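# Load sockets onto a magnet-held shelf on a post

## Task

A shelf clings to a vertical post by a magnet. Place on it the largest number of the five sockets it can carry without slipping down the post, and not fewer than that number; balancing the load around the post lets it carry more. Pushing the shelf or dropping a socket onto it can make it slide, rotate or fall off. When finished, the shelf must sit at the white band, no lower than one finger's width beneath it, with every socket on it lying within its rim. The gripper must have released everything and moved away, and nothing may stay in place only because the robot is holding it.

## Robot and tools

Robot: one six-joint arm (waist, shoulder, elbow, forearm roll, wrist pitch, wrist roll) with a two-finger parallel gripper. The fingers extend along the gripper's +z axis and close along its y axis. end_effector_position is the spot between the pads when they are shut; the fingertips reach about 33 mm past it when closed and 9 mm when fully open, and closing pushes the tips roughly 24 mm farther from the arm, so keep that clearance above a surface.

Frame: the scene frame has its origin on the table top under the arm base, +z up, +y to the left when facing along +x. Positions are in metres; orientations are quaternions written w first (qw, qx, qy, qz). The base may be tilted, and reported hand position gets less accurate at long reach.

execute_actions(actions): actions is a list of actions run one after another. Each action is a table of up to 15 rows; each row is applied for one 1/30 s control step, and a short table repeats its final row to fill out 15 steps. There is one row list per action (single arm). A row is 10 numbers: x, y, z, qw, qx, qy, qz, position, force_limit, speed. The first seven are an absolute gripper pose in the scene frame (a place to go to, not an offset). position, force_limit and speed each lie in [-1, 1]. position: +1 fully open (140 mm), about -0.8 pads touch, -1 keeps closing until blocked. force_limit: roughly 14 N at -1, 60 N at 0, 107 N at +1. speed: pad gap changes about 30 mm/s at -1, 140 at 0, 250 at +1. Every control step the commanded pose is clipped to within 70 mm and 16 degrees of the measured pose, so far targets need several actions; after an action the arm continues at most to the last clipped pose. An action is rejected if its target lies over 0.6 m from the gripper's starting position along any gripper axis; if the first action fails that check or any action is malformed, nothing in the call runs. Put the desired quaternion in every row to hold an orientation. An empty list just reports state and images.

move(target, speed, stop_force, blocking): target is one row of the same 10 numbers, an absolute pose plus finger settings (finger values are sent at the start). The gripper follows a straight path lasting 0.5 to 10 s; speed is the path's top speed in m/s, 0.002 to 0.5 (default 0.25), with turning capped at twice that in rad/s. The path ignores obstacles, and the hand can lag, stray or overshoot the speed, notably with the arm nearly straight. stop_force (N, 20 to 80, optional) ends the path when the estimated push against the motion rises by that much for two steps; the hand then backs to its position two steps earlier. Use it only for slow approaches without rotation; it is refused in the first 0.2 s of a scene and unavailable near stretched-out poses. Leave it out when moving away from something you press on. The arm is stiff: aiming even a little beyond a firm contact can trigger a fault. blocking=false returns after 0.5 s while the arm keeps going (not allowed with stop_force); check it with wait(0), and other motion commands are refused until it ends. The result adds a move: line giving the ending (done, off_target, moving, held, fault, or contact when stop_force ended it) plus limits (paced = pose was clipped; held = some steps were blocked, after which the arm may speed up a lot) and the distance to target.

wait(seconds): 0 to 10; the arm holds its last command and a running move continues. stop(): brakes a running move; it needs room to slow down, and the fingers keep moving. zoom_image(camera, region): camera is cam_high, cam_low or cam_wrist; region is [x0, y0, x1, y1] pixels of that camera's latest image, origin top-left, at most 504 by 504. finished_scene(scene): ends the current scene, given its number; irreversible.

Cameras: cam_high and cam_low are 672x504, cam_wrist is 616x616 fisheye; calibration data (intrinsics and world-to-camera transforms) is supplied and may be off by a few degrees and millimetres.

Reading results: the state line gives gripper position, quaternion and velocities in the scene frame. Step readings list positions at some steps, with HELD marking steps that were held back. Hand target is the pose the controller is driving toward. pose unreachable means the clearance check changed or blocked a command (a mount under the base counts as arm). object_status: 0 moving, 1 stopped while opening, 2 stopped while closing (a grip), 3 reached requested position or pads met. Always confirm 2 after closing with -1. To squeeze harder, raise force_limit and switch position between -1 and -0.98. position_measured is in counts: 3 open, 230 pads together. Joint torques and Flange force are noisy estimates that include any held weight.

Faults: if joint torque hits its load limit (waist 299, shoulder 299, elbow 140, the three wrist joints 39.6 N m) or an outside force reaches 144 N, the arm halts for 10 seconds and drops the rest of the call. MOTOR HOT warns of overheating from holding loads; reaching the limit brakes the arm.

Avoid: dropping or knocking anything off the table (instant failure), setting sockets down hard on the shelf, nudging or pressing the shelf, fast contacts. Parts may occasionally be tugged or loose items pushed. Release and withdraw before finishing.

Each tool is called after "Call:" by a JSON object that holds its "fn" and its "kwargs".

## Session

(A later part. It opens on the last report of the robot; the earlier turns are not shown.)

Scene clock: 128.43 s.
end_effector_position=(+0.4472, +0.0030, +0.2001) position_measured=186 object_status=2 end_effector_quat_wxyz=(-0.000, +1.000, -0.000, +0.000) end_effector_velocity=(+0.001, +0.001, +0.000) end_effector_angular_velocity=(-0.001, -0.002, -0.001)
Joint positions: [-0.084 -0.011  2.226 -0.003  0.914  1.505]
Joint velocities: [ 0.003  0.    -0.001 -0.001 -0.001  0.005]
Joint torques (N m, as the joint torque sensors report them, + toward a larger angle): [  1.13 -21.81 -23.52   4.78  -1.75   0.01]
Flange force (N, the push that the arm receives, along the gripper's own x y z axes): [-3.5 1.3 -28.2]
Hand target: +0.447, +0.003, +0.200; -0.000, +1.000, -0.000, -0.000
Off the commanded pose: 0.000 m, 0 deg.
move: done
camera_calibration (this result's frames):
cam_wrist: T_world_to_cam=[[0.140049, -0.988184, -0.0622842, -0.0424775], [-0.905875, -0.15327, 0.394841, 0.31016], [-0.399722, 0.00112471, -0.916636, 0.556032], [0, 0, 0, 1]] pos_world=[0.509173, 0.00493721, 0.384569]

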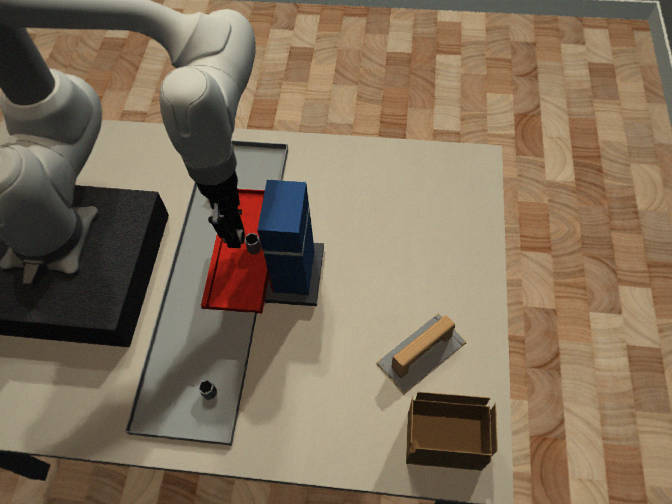

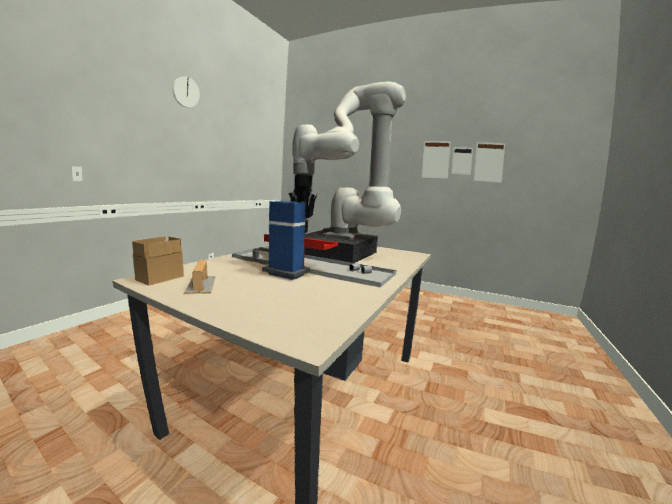

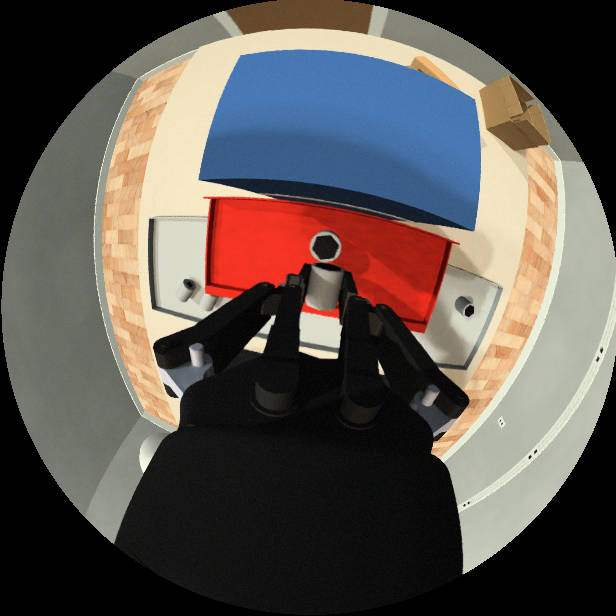

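Bumped A. Back off, lower, slide forward pushing A toward the post, then lift test.

Call:
{"fn": "move", "kwargs": {"target": [0.44,0.001,0.198,0,1,0,0,-1,-0.3,0]}}

Call:
{"fn": "move", "kwargs": {"target": [0.44,0.001,0.164,0,1,0,0,-1,-0.3,0], "speed": 0.04}}

Call:
{"fn": "move", "kwargs": {"target": [0.456,0.001,0.162,0,1,0,0,-1,-0.3,0], "speed": 0.02}}

Call:
{"fn": "move", "kwargs": {"target": [0.456,0.001,0.162,0,1,0,0,-0.3,-0.3,-0.5]}}

Call:
{"fn": "move", "kwargs": {"target": [0.44,0,0.23,0,1,0,0,-0.3,-0.3,0]}}

Call:
{"fn": "move", "kwargs": {"target": [0.398,-0.004,0.21,0,0.713,-0.701,0,-0.55,-0.3,0], "speed": 0.4}}

Call:
{"fn": "move", "kwargs": {"target": [0.398,-0.004,0.157,0,0.713,-0.701,0,-0.55,-0.3,0], "speed": 0.04}}

Call:
{"fn": "move", "kwargs": {"target": [0.398,-0.004,0.157,0,0.713,-0.701,0,-1,-0.3,-1]}}

Call:
{"fn": "move", "kwargs": {"target": [0.3985,-0.004,0.218,0,0.713,-0.701,0,-1,-0.3,-1], "speed": 0.03}}

Call:
{"fn": "move", "kwargs": {"target": [0.3985,-0.004,0.218,0,0.713,-0.701,0,-0.55,-0.3,-1]}}

Scene clock: 134.93 s.
end_effector_position=(+0.4401, +0.0010, +0.1980) position_measured=186 object_status=2 end_effector_quat_wxyz=(+0.000, +1.000, +0.000, -0.000) end_effector_velocity=(-0.001, -0.000, -0.001) end_effector_angular_velocity=(-0.000, +0.001, +0.001)
Joint positions: [-0.089 -0.02   2.239 -0.004  0.909  1.5  ]
Joint velocities: [-0.    -0.     0.002 -0.    -0.001 -0.001]
Joint torques (N m, as the joint torque sensors report them, + toward a larger angle): [  0.11 -30.9  -34.93   3.1   -0.22   0.15]
Flange force (N, the push that the arm receives, along the gripper's own x y z axes): [-4.9 -0.7 0.3]
Hand target: +0.440, +0.001, +0.198; +0.000, +1.000, -0.000, +0.000
Off the commanded pose: 0.000 m, 0 deg.
move: done
camera_calibration (this result's frames):
cam_wrist: T_world_to_cam=[[0.140117, -0.988203, -0.0618243, -0.0436555], [-0.905827, -0.153148, 0.394998, 0.304146], [-0.399807, 0.000656247, -0.916599, 0.551282], [0, 0, 0, 1]] pos_world=[0.502027, 0.00307725, 0.382468]

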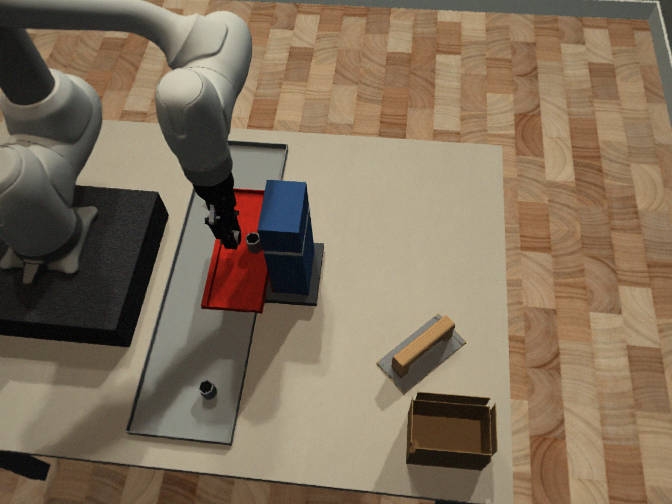

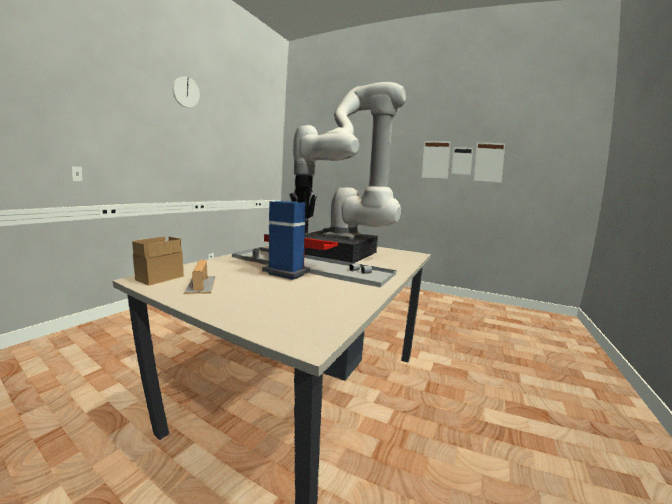

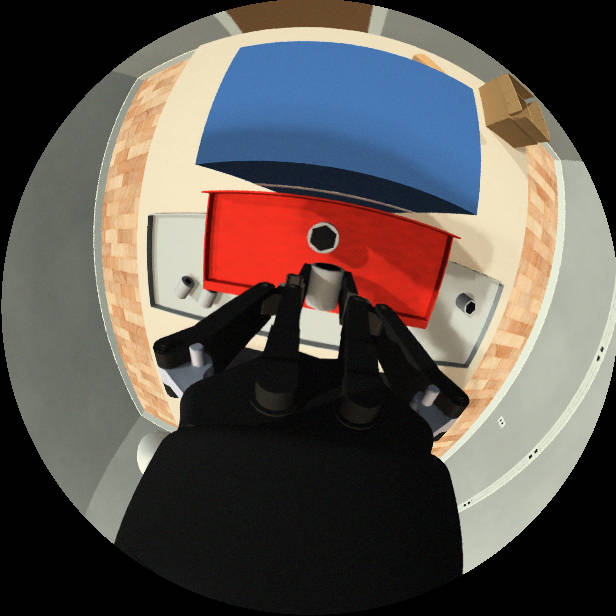

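Scene clock: 136.10 s.
end_effector_position=(+0.4401, +0.0010, +0.1641) position_measured=186 object_status=2 end_effector_quat_wxyz=(+0.000, +1.000, -0.000, +0.000) end_effector_velocity=(+0.000, +0.000, -0.002) end_effector_angular_velocity=(-0.000, +0.001, +0.002)
Joint positions: [-0.089  0.025  2.272 -0.004  0.831  1.5  ]
Joint velocities: [ 0.001  0.004  0.    -0.    -0.003 -0.001]
Joint torques (N m, as the joint torque sensors report them, + toward a larger angle): [ -0.61 -33.43 -31.1    2.89  -0.21  -0.03]
Flange force (N, the push that the arm receives, along the gripper's own x y z axes): [-2.0 -2.6 -1.7]
Hand target: +0.440, +0.001, +0.164; +0.000, +1.000, -0.000, -0.000
Off the commanded pose: 0.000 m, 0 deg.
move: done
camera_calibration (this result's frames):
cam_wrist: T_world_to_cam=[[0.140076, -0.988211, -0.0617926, -0.0457846], [-0.905853, -0.153099, 0.394956, 0.317536], [-0.399761, 0.000651082, -0.916619, 0.520164], [0, 0, 0, 1]] pos_world=[0.501996, 0.00303095, 0.34855]

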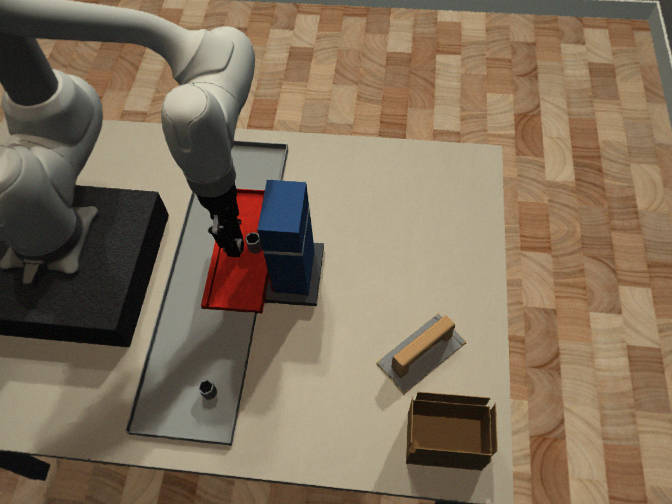

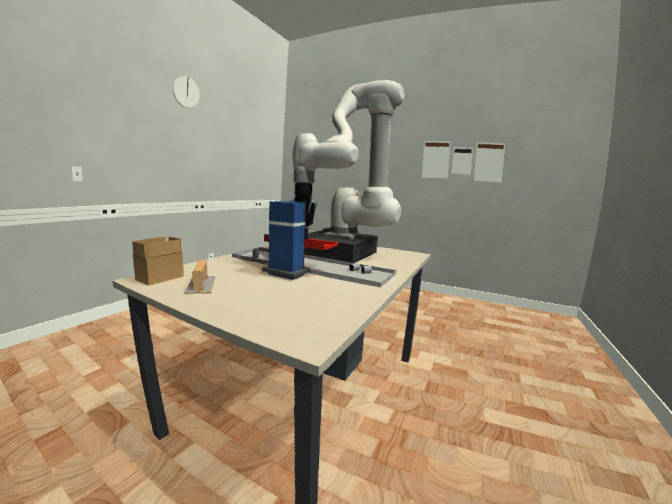

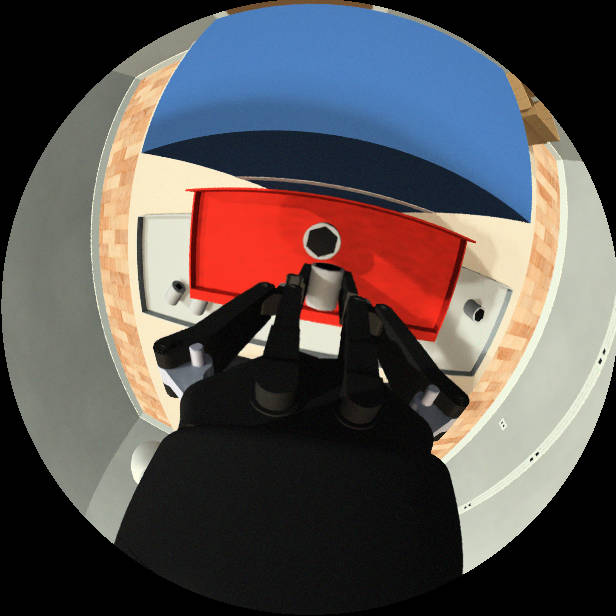

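Scene clock: 137.17 s.
end_effector_position=(+0.4559, +0.0010, +0.1620) position_measured=186 object_status=2 end_effector_quat_wxyz=(+0.000, +1.000, +0.000, -0.000) end_effector_velocity=(+0.001, +0.001, +0.000) end_effector_angular_velocity=(+0.001, -0.001, +0.000)
Joint positions: [-0.087  0.053  2.248 -0.004  0.828  1.503]
Joint velocities: [ 0.001  0.002 -0.002  0.001 -0.    -0.   ]
Joint torques (N m, as the joint torque sensors report them, + toward a larger angle): [ -0.92 -38.41 -30.85   2.88  -0.36   0.13]
Flange force (N, the push that the arm receives, along the gripper's own x y z axes): [1.3 -3.0 0.6]
Hand target: +0.456, +0.001, +0.162; -0.000, +1.000, -0.000, -0.000
Off the commanded pose: 0.000 m, 0 deg.
move: done
camera_calibration (this result's frames):
cam_wrist: T_world_to_cam=[[0.140107, -0.988205, -0.0618177, -0.048144], [-0.905846, -0.153137, 0.394958, 0.332684], [-0.399766, 0.000661223, -0.916617, 0.524613], [0, 0, 0, 1]] pos_world=[0.517828, 0.00302306, 0.346497]

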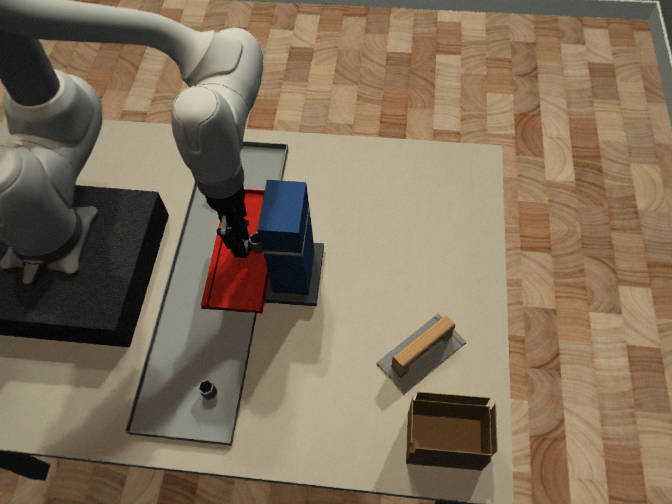

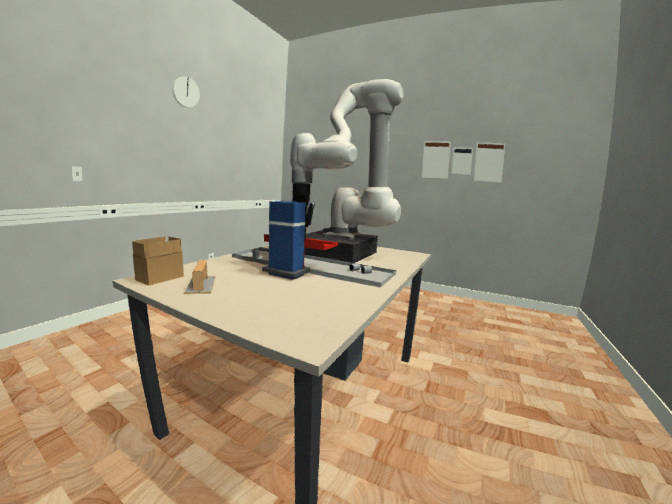

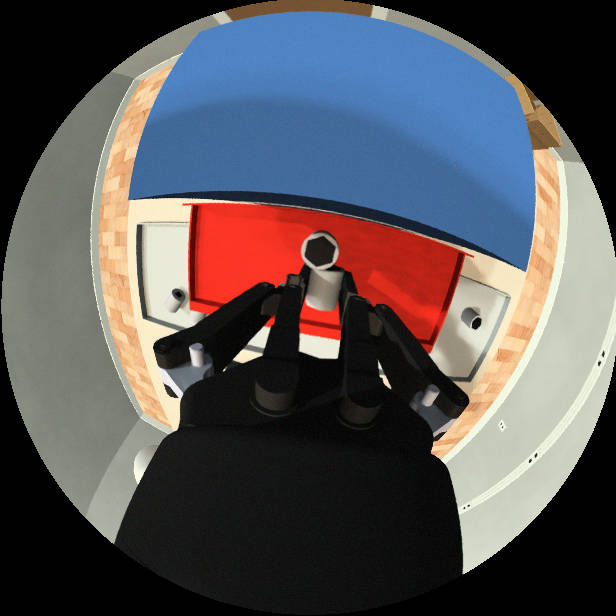

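Scene clock: 137.87 s.
end_effector_position=(+0.4560, +0.0010, +0.1620) position_measured=167 object_status=3 end_effector_quat_wxyz=(+0.000, +1.000, +0.000, +0.000) end_effector_velocity=(-0.000, +0.000, -0.000) end_effector_angular_velocity=(-0.000, +0.000, +0.002)
Joint positions: [-0.087  0.053  2.247 -0.004  0.828  1.503]
Joint velocities: [ 0.001  0.     0.    -0.001 -0.    -0.   ]
Joint torques (N m, as the joint torque sensors report them, + toward a larger angle): [ -0.59 -36.43 -30.57   2.97  -0.19   0.23]
Flange force (N, the push that the arm receives, along the gripper's own x y z axes): [-1.4 -2.1 -2.1]
Hand target: +0.456, +0.001, +0.162; -0.000, +1.000, -0.000, -0.000
Off the commanded pose: 0.000 m, 0 deg.
move: done
camera_calibration (this result's frames):
cam_wrist: T_world_to_cam=[[0.140107, -0.988205, -0.0618167, -0.0481438], [-0.90585, -0.153137, 0.39495, 0.332796], [-0.399758, 0.000661358, -0.91662, 0.524637], [0, 0, 0, 1]] pos_world=[0.517937, 0.00304037, 0.346479]

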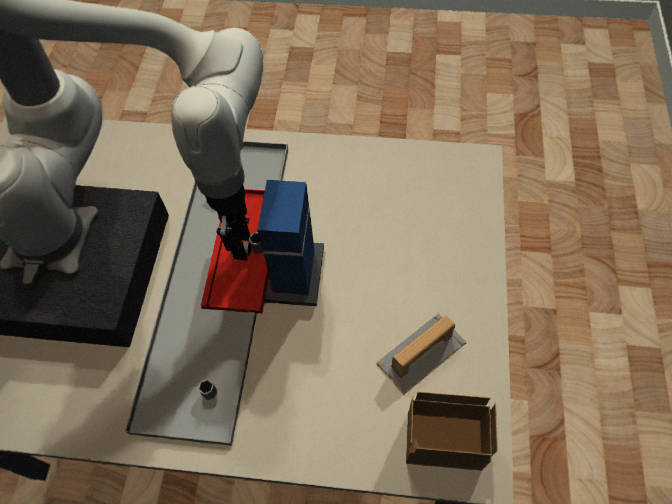

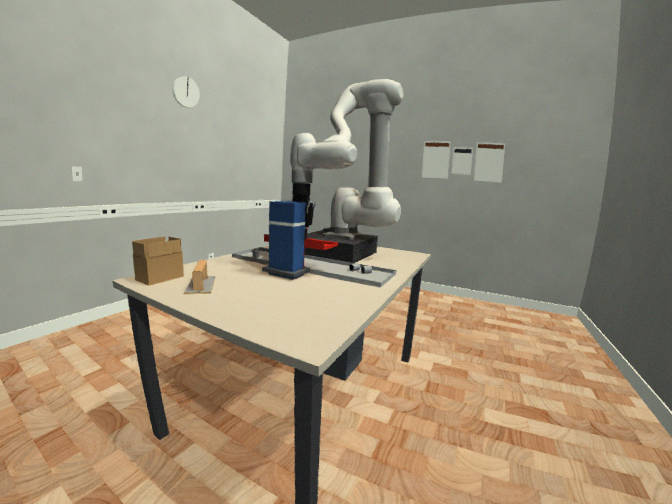

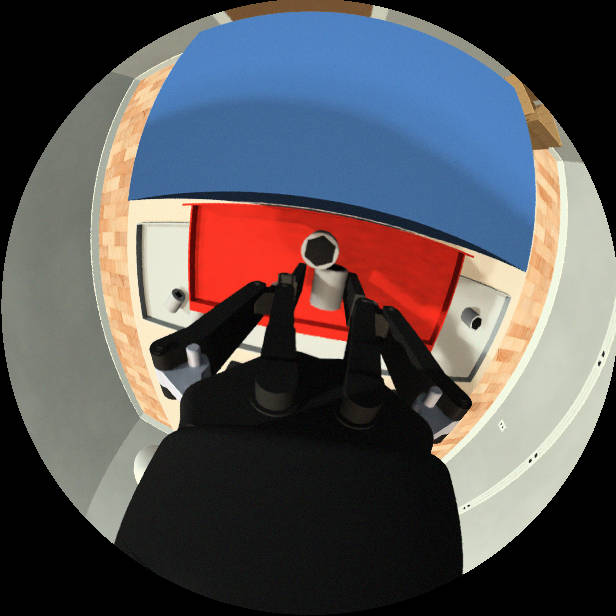

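Scene clock: 138.73 s.
end_effector_position=(+0.4399, +0.0000, +0.2299) position_measured=167 object_status=3 end_effector_quat_wxyz=(-0.000, +1.000, +0.000, -0.000) end_effector_velocity=(-0.000, -0.001, +0.001) end_effector_angular_velocity=(-0.001, +0.001, -0.000)
Joint positions: [-0.091 -0.058  2.206 -0.004  0.981  1.498]
Joint velocities: [-0.001 -0.001 -0.001 -0.001  0.004 -0.001]
Joint torques (N m, as the joint torque sensors report them, + toward a larger angle): [ -0.8  -28.67 -34.76   3.34   0.15   0.19]
Flange force (N, the push that the arm receives, along the gripper's own x y z axes): [-1.1 -2.2 0.1]
Hand target: +0.440, +0.000, +0.230; -0.000, +1.000, +0.000, +0.000
Off the commanded pose: 0.000 m, 0 deg.
move: done
camera_calibration (this result's frames):
cam_wrist: T_world_to_cam=[[0.14017, -0.988193, -0.0618629, -0.0426538], [-0.905832, -0.153213, 0.394961, 0.291253], [-0.399776, 0.000675776, -0.916613, 0.580449], [0, 0, 0, 1]] pos_world=[0.501855, 0.00208128, 0.414375]

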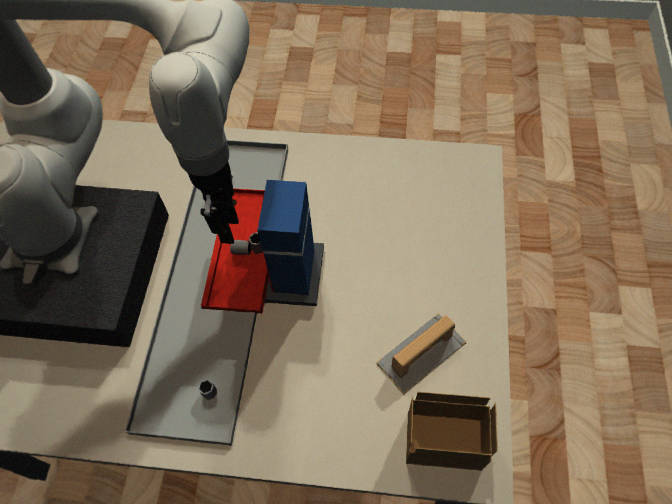

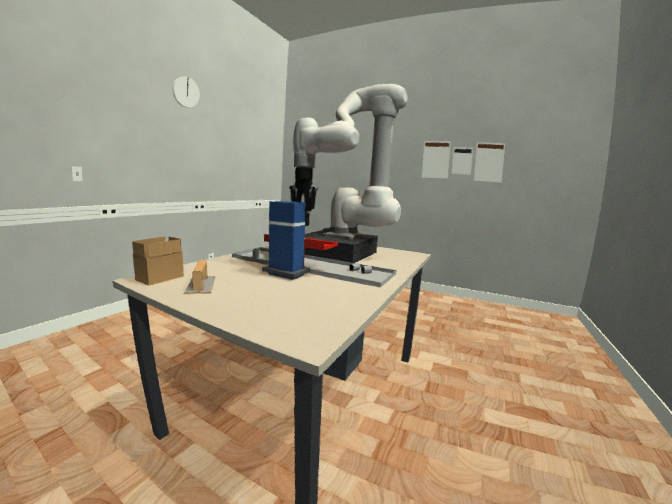

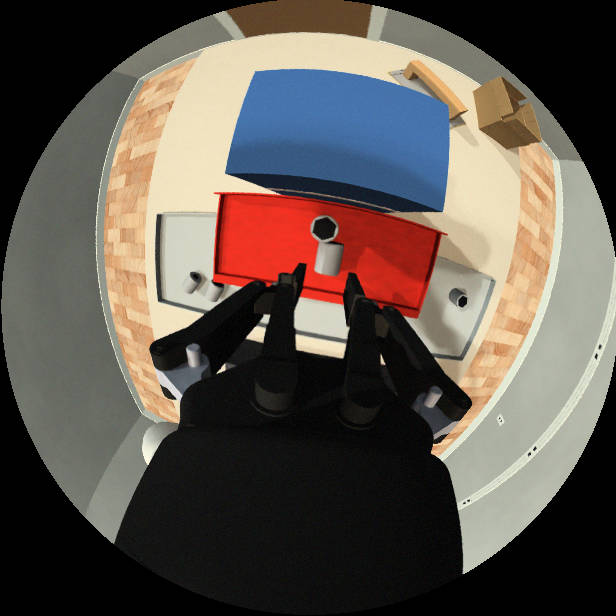

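Scene clock: 141.20 s.
end_effector_position=(+0.3980, -0.0040, +0.2100) position_measured=199 object_status=3 end_effector_quat_wxyz=(-0.000, +0.713, -0.701, -0.000) end_effector_velocity=(-0.000, +0.000, -0.000) end_effector_angular_velocity=(-0.004, +0.002, -0.008)
Joint positions: [-0.11  -0.106  2.292 -0.003  0.942  3.032]
Joint velocities: [ 0.004  0.001  0.    -0.005  0.     0.014]
Joint torques (N m, as the joint torque sensors report them, + toward a larger angle): [  0.22 -23.92 -33.58   3.13  -0.29  -0.42]
Flange force (N, the push that the arm receives, along the gripper's own x y z axes): [-1.6 -0.3 -0.9]
Hand target: +0.398, -0.004, +0.210; +0.000, +0.713, -0.701, +0.000
Off the commanded pose: 0.000 m, 0 deg.
move: done
camera_calibration (this result's frames):
cam_wrist: T_world_to_cam=[[-0.985578, -0.157486, -0.0619252, 0.409422], [-0.169105, 0.90291, 0.395167, -0.0284868], [-0.0063202, 0.399939, -0.91652, 0.39042], [0, 0, 0, 1]] pos_world=[0.401167, -0.0659451, 0.394438]

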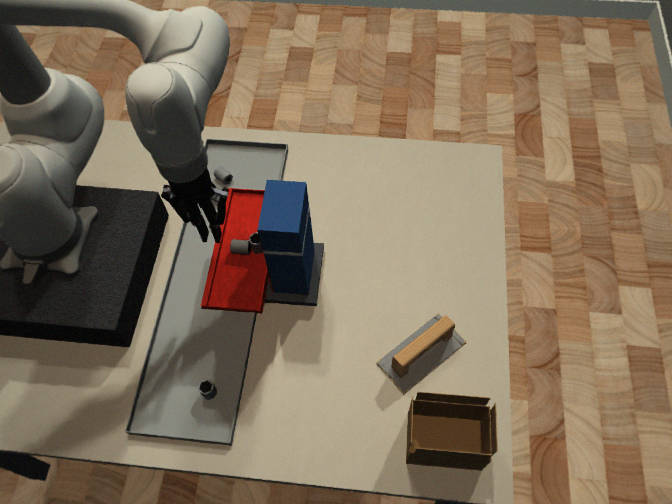

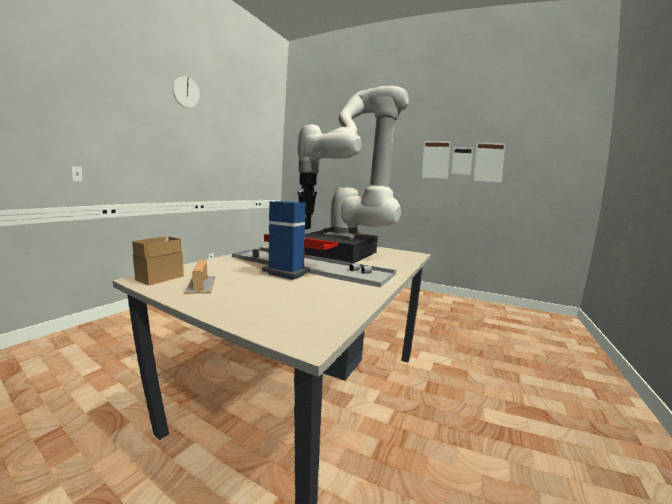

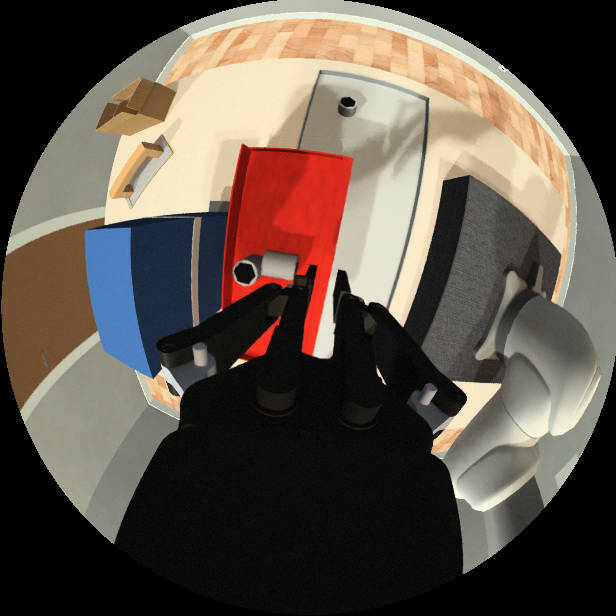

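Scene clock: 142.87 s.
end_effector_position=(+0.3981, -0.0040, +0.1571) position_measured=199 object_status=3 end_effector_quat_wxyz=(+0.000, +0.713, -0.701, +0.000) end_effector_velocity=(-0.000, -0.000, -0.002) end_effector_angular_velocity=(+0.000, +0.001, +0.000)
Joint positions: [-0.11  -0.032  2.347 -0.004  0.813  3.033]
Joint velocities: [-0.001  0.002  0.001  0.    -0.003 -0.001]
Joint torques (N m, as the joint torque sensors report them, + toward a larger angle): [  0.15 -29.49 -31.29   3.17  -0.31   0.11]
Flange force (N, the push that the arm receives, along the gripper's own x y z axes): [-0.6 -0.2 1.8]
Hand target: +0.398, -0.004, +0.157; +0.000, +0.713, -0.701, +0.000
Off the commanded pose: 0.000 m, 0 deg.
move: done
camera_calibration (this result's frames):
cam_wrist: T_world_to_cam=[[-0.985693, -0.156807, -0.0618068, 0.406215], [-0.168437, 0.903144, 0.394916, -0.00777314], [-0.00610501, 0.399677, -0.916636, 0.341851], [0, 0, 0, 1]] pos_world=[0.401181, -0.0659126, 0.341529]

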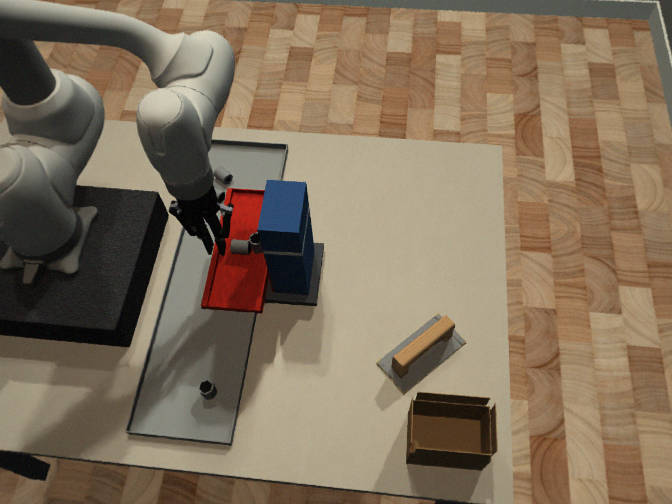

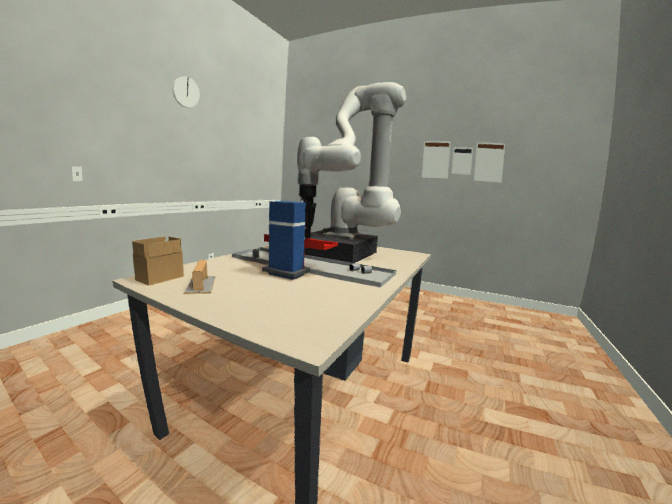

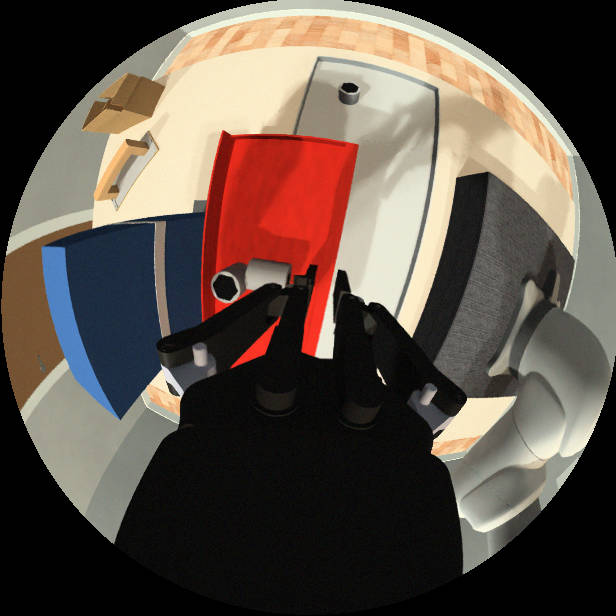

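Scene clock: 143.57 s.
end_effector_position=(+0.3980, -0.0040, +0.1570) position_measured=216 object_status=2 end_effector_quat_wxyz=(+0.000, +0.713, -0.701, +0.000) end_effector_velocity=(+0.000, +0.000, -0.000) end_effector_angular_velocity=(+0.000, +0.000, +0.001)
Joint positions: [-0.11  -0.032  2.347 -0.004  0.813  3.033]
Joint velocities: [ 0.001  0.001 -0.     0.     0.    -0.   ]
Joint torques (N m, as the joint torque sensors report them, + toward a larger angle): [  0.64 -26.15 -24.48   2.52   2.07  -0.28]
Flange force (N, the push that the arm receives, along the gripper's own x y z axes): [-0.6 -5.4 -4.0]
Hand target: +0.398, -0.004, +0.157; +0.000, +0.713, -0.701, +0.000
Off the commanded pose: 0.000 m, 0 deg.
move: done
camera_calibration (this result's frames):
cam_wrist: T_world_to_cam=[[-0.985682, -0.156885, -0.0617852, 0.406132], [-0.168501, 0.90313, 0.394921, -0.00772906], [-0.00615728, 0.399678, -0.916635, 0.341782], [0, 0, 0, 1]] pos_world=[0.401119, -0.065906, 0.341434]

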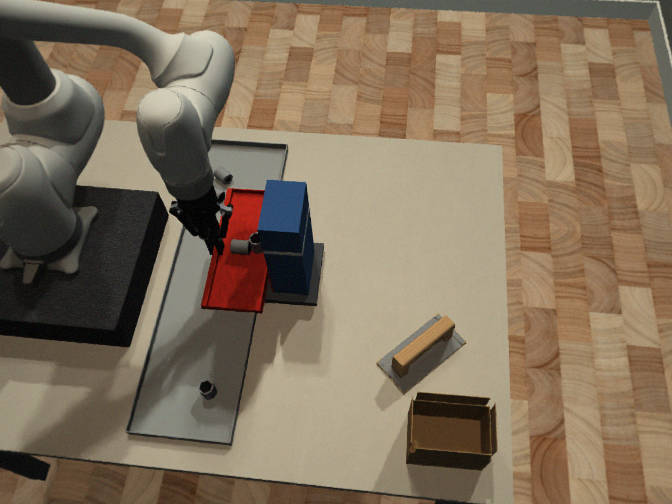

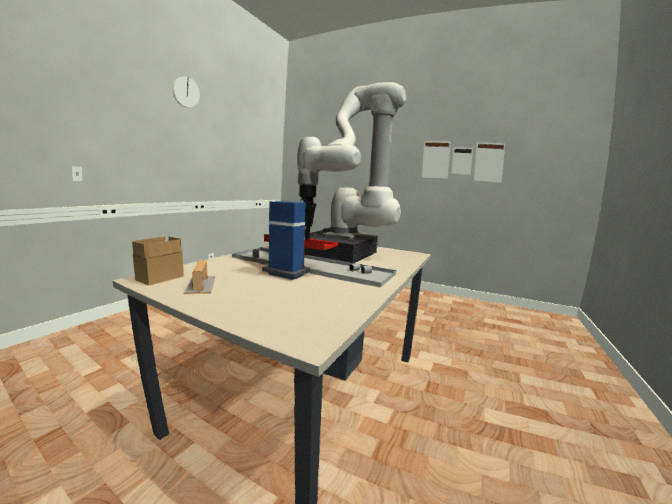

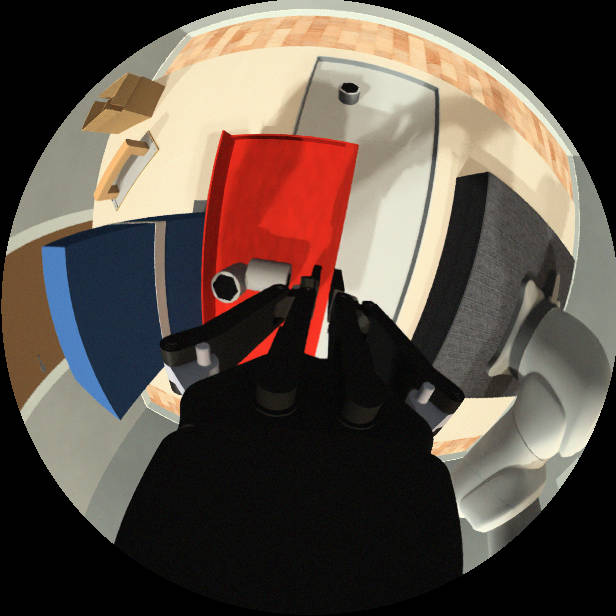

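Scene clock: 145.90 s.
end_effector_position=(+0.3984, -0.0040, +0.2179) position_measured=216 object_status=2 end_effector_quat_wxyz=(-0.000, +0.713, -0.701, -0.000) end_effector_velocity=(+0.000, +0.000, +0.002) end_effector_angular_velocity=(-0.001, -0.001, +0.002)
Joint positions: [-0.109 -0.116  2.283 -0.003  0.961  3.033]
Joint velocities: [ 0.001 -0.002 -0.002 -0.001  0.003 -0.   ]
Joint torques (N m, as the joint torque sensors report them, + toward a larger angle): [ -0.19 -27.38 -41.33   3.31  -2.25  -0.13]
Flange force (N, the push that the arm receives, along the gripper's own x y z axes): [-2.6 4.5 7.6]
Hand target: +0.398, -0.004, +0.218; -0.000, +0.713, -0.701, -0.000
Off the commanded pose: 0.000 m, 0 deg.
move: done
camera_calibration (this result's frames):
cam_wrist: T_world_to_cam=[[-0.985676, -0.156914, -0.0618052, 0.410263], [-0.168535, 0.90309, 0.395, -0.0317983], [-0.00616541, 0.399758, -0.9166, 0.397665], [0, 0, 0, 1]] pos_world=[0.401479, -0.0658769, 0.402416]

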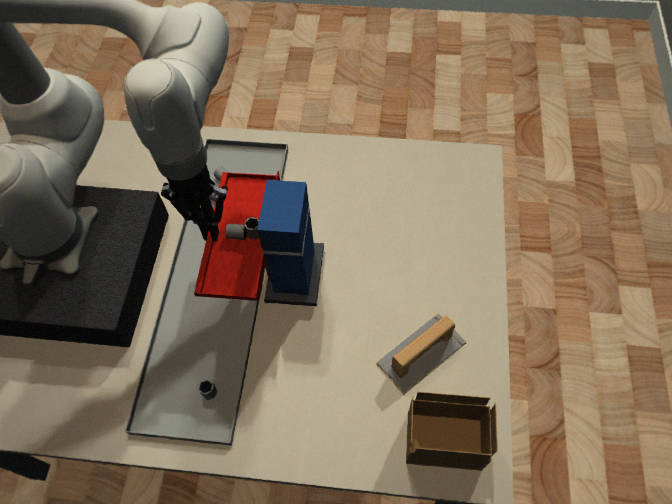

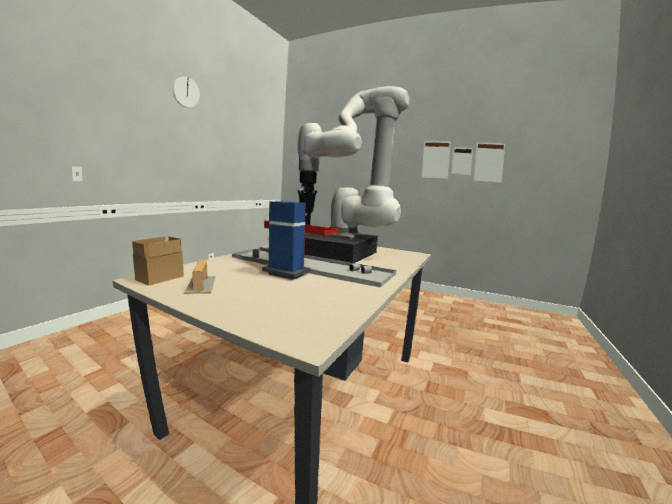

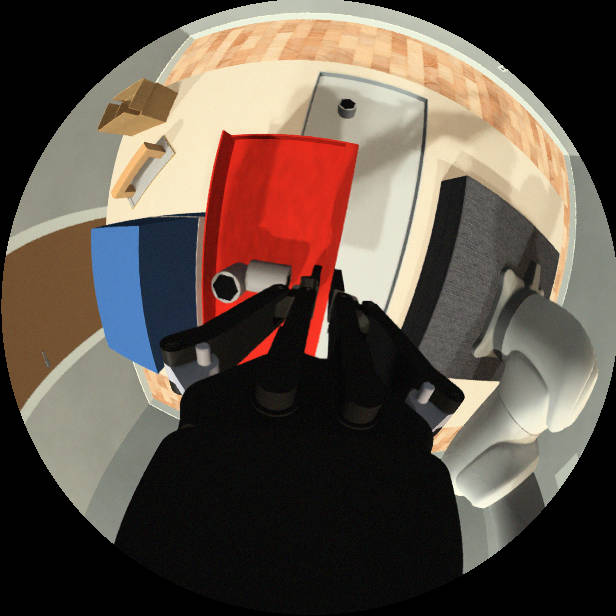

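Scene clock: 146.60 s.
end_effector_position=(+0.3985, -0.0040, +0.2181) position_measured=199 object_status=3 end_effector_quat_wxyz=(-0.000, +0.713, -0.701, +0.000) end_effector_velocity=(+0.000, -0.000, +0.001) end_effector_angular_velocity=(-0.000, -0.002, -0.000)
Joint positions: [-0.109 -0.116  2.283 -0.003  0.961  3.033]
Joint velocities: [ 0.    -0.002  0.    -0.    -0.     0.001]
Joint torques (N m, as the joint torque sensors report them, + toward a larger angle): [ -1.29 -22.58 -34.22   3.27  -0.12  -0.1 ]
Flange force (N, the push that the arm receives, along the gripper's own x y z axes): [-5.0 2.1 -2.1]
Hand target: +0.398, -0.004, +0.218; -0.000, +0.713, -0.701, +0.000
Off the commanded pose: 0.000 m, 0 deg.
move: done
camera_calibration (this result's frames):
cam_wrist: T_world_to_cam=[[-0.985678, -0.156824, -0.0620012, 0.410434], [-0.168531, 0.903109, 0.394958, -0.0318139], [-0.00594508, 0.39975, -0.916605, 0.397697], [0, 0, 0, 1]] pos_world=[0.401559, -0.0658821, 0.402543]

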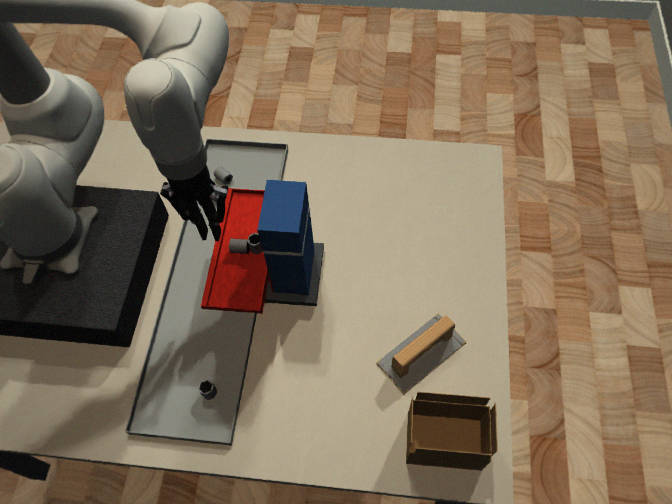

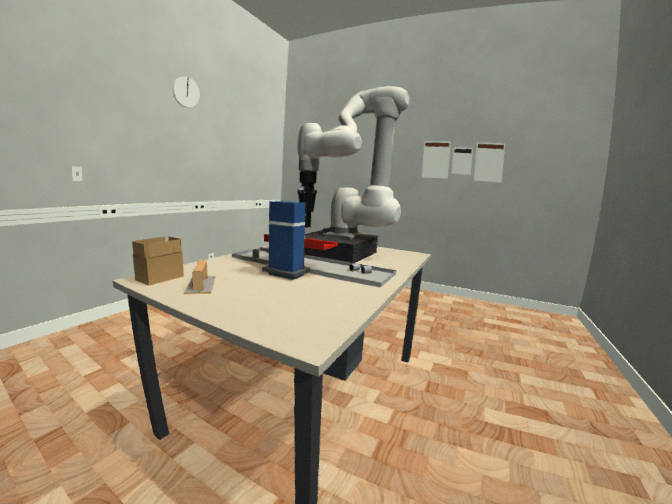

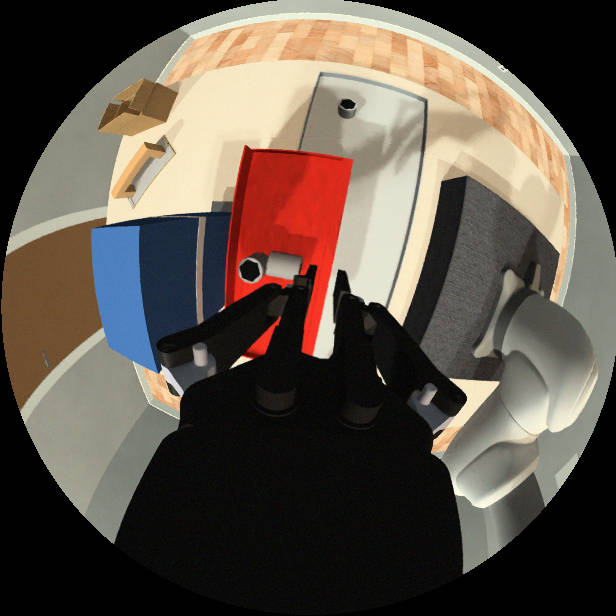

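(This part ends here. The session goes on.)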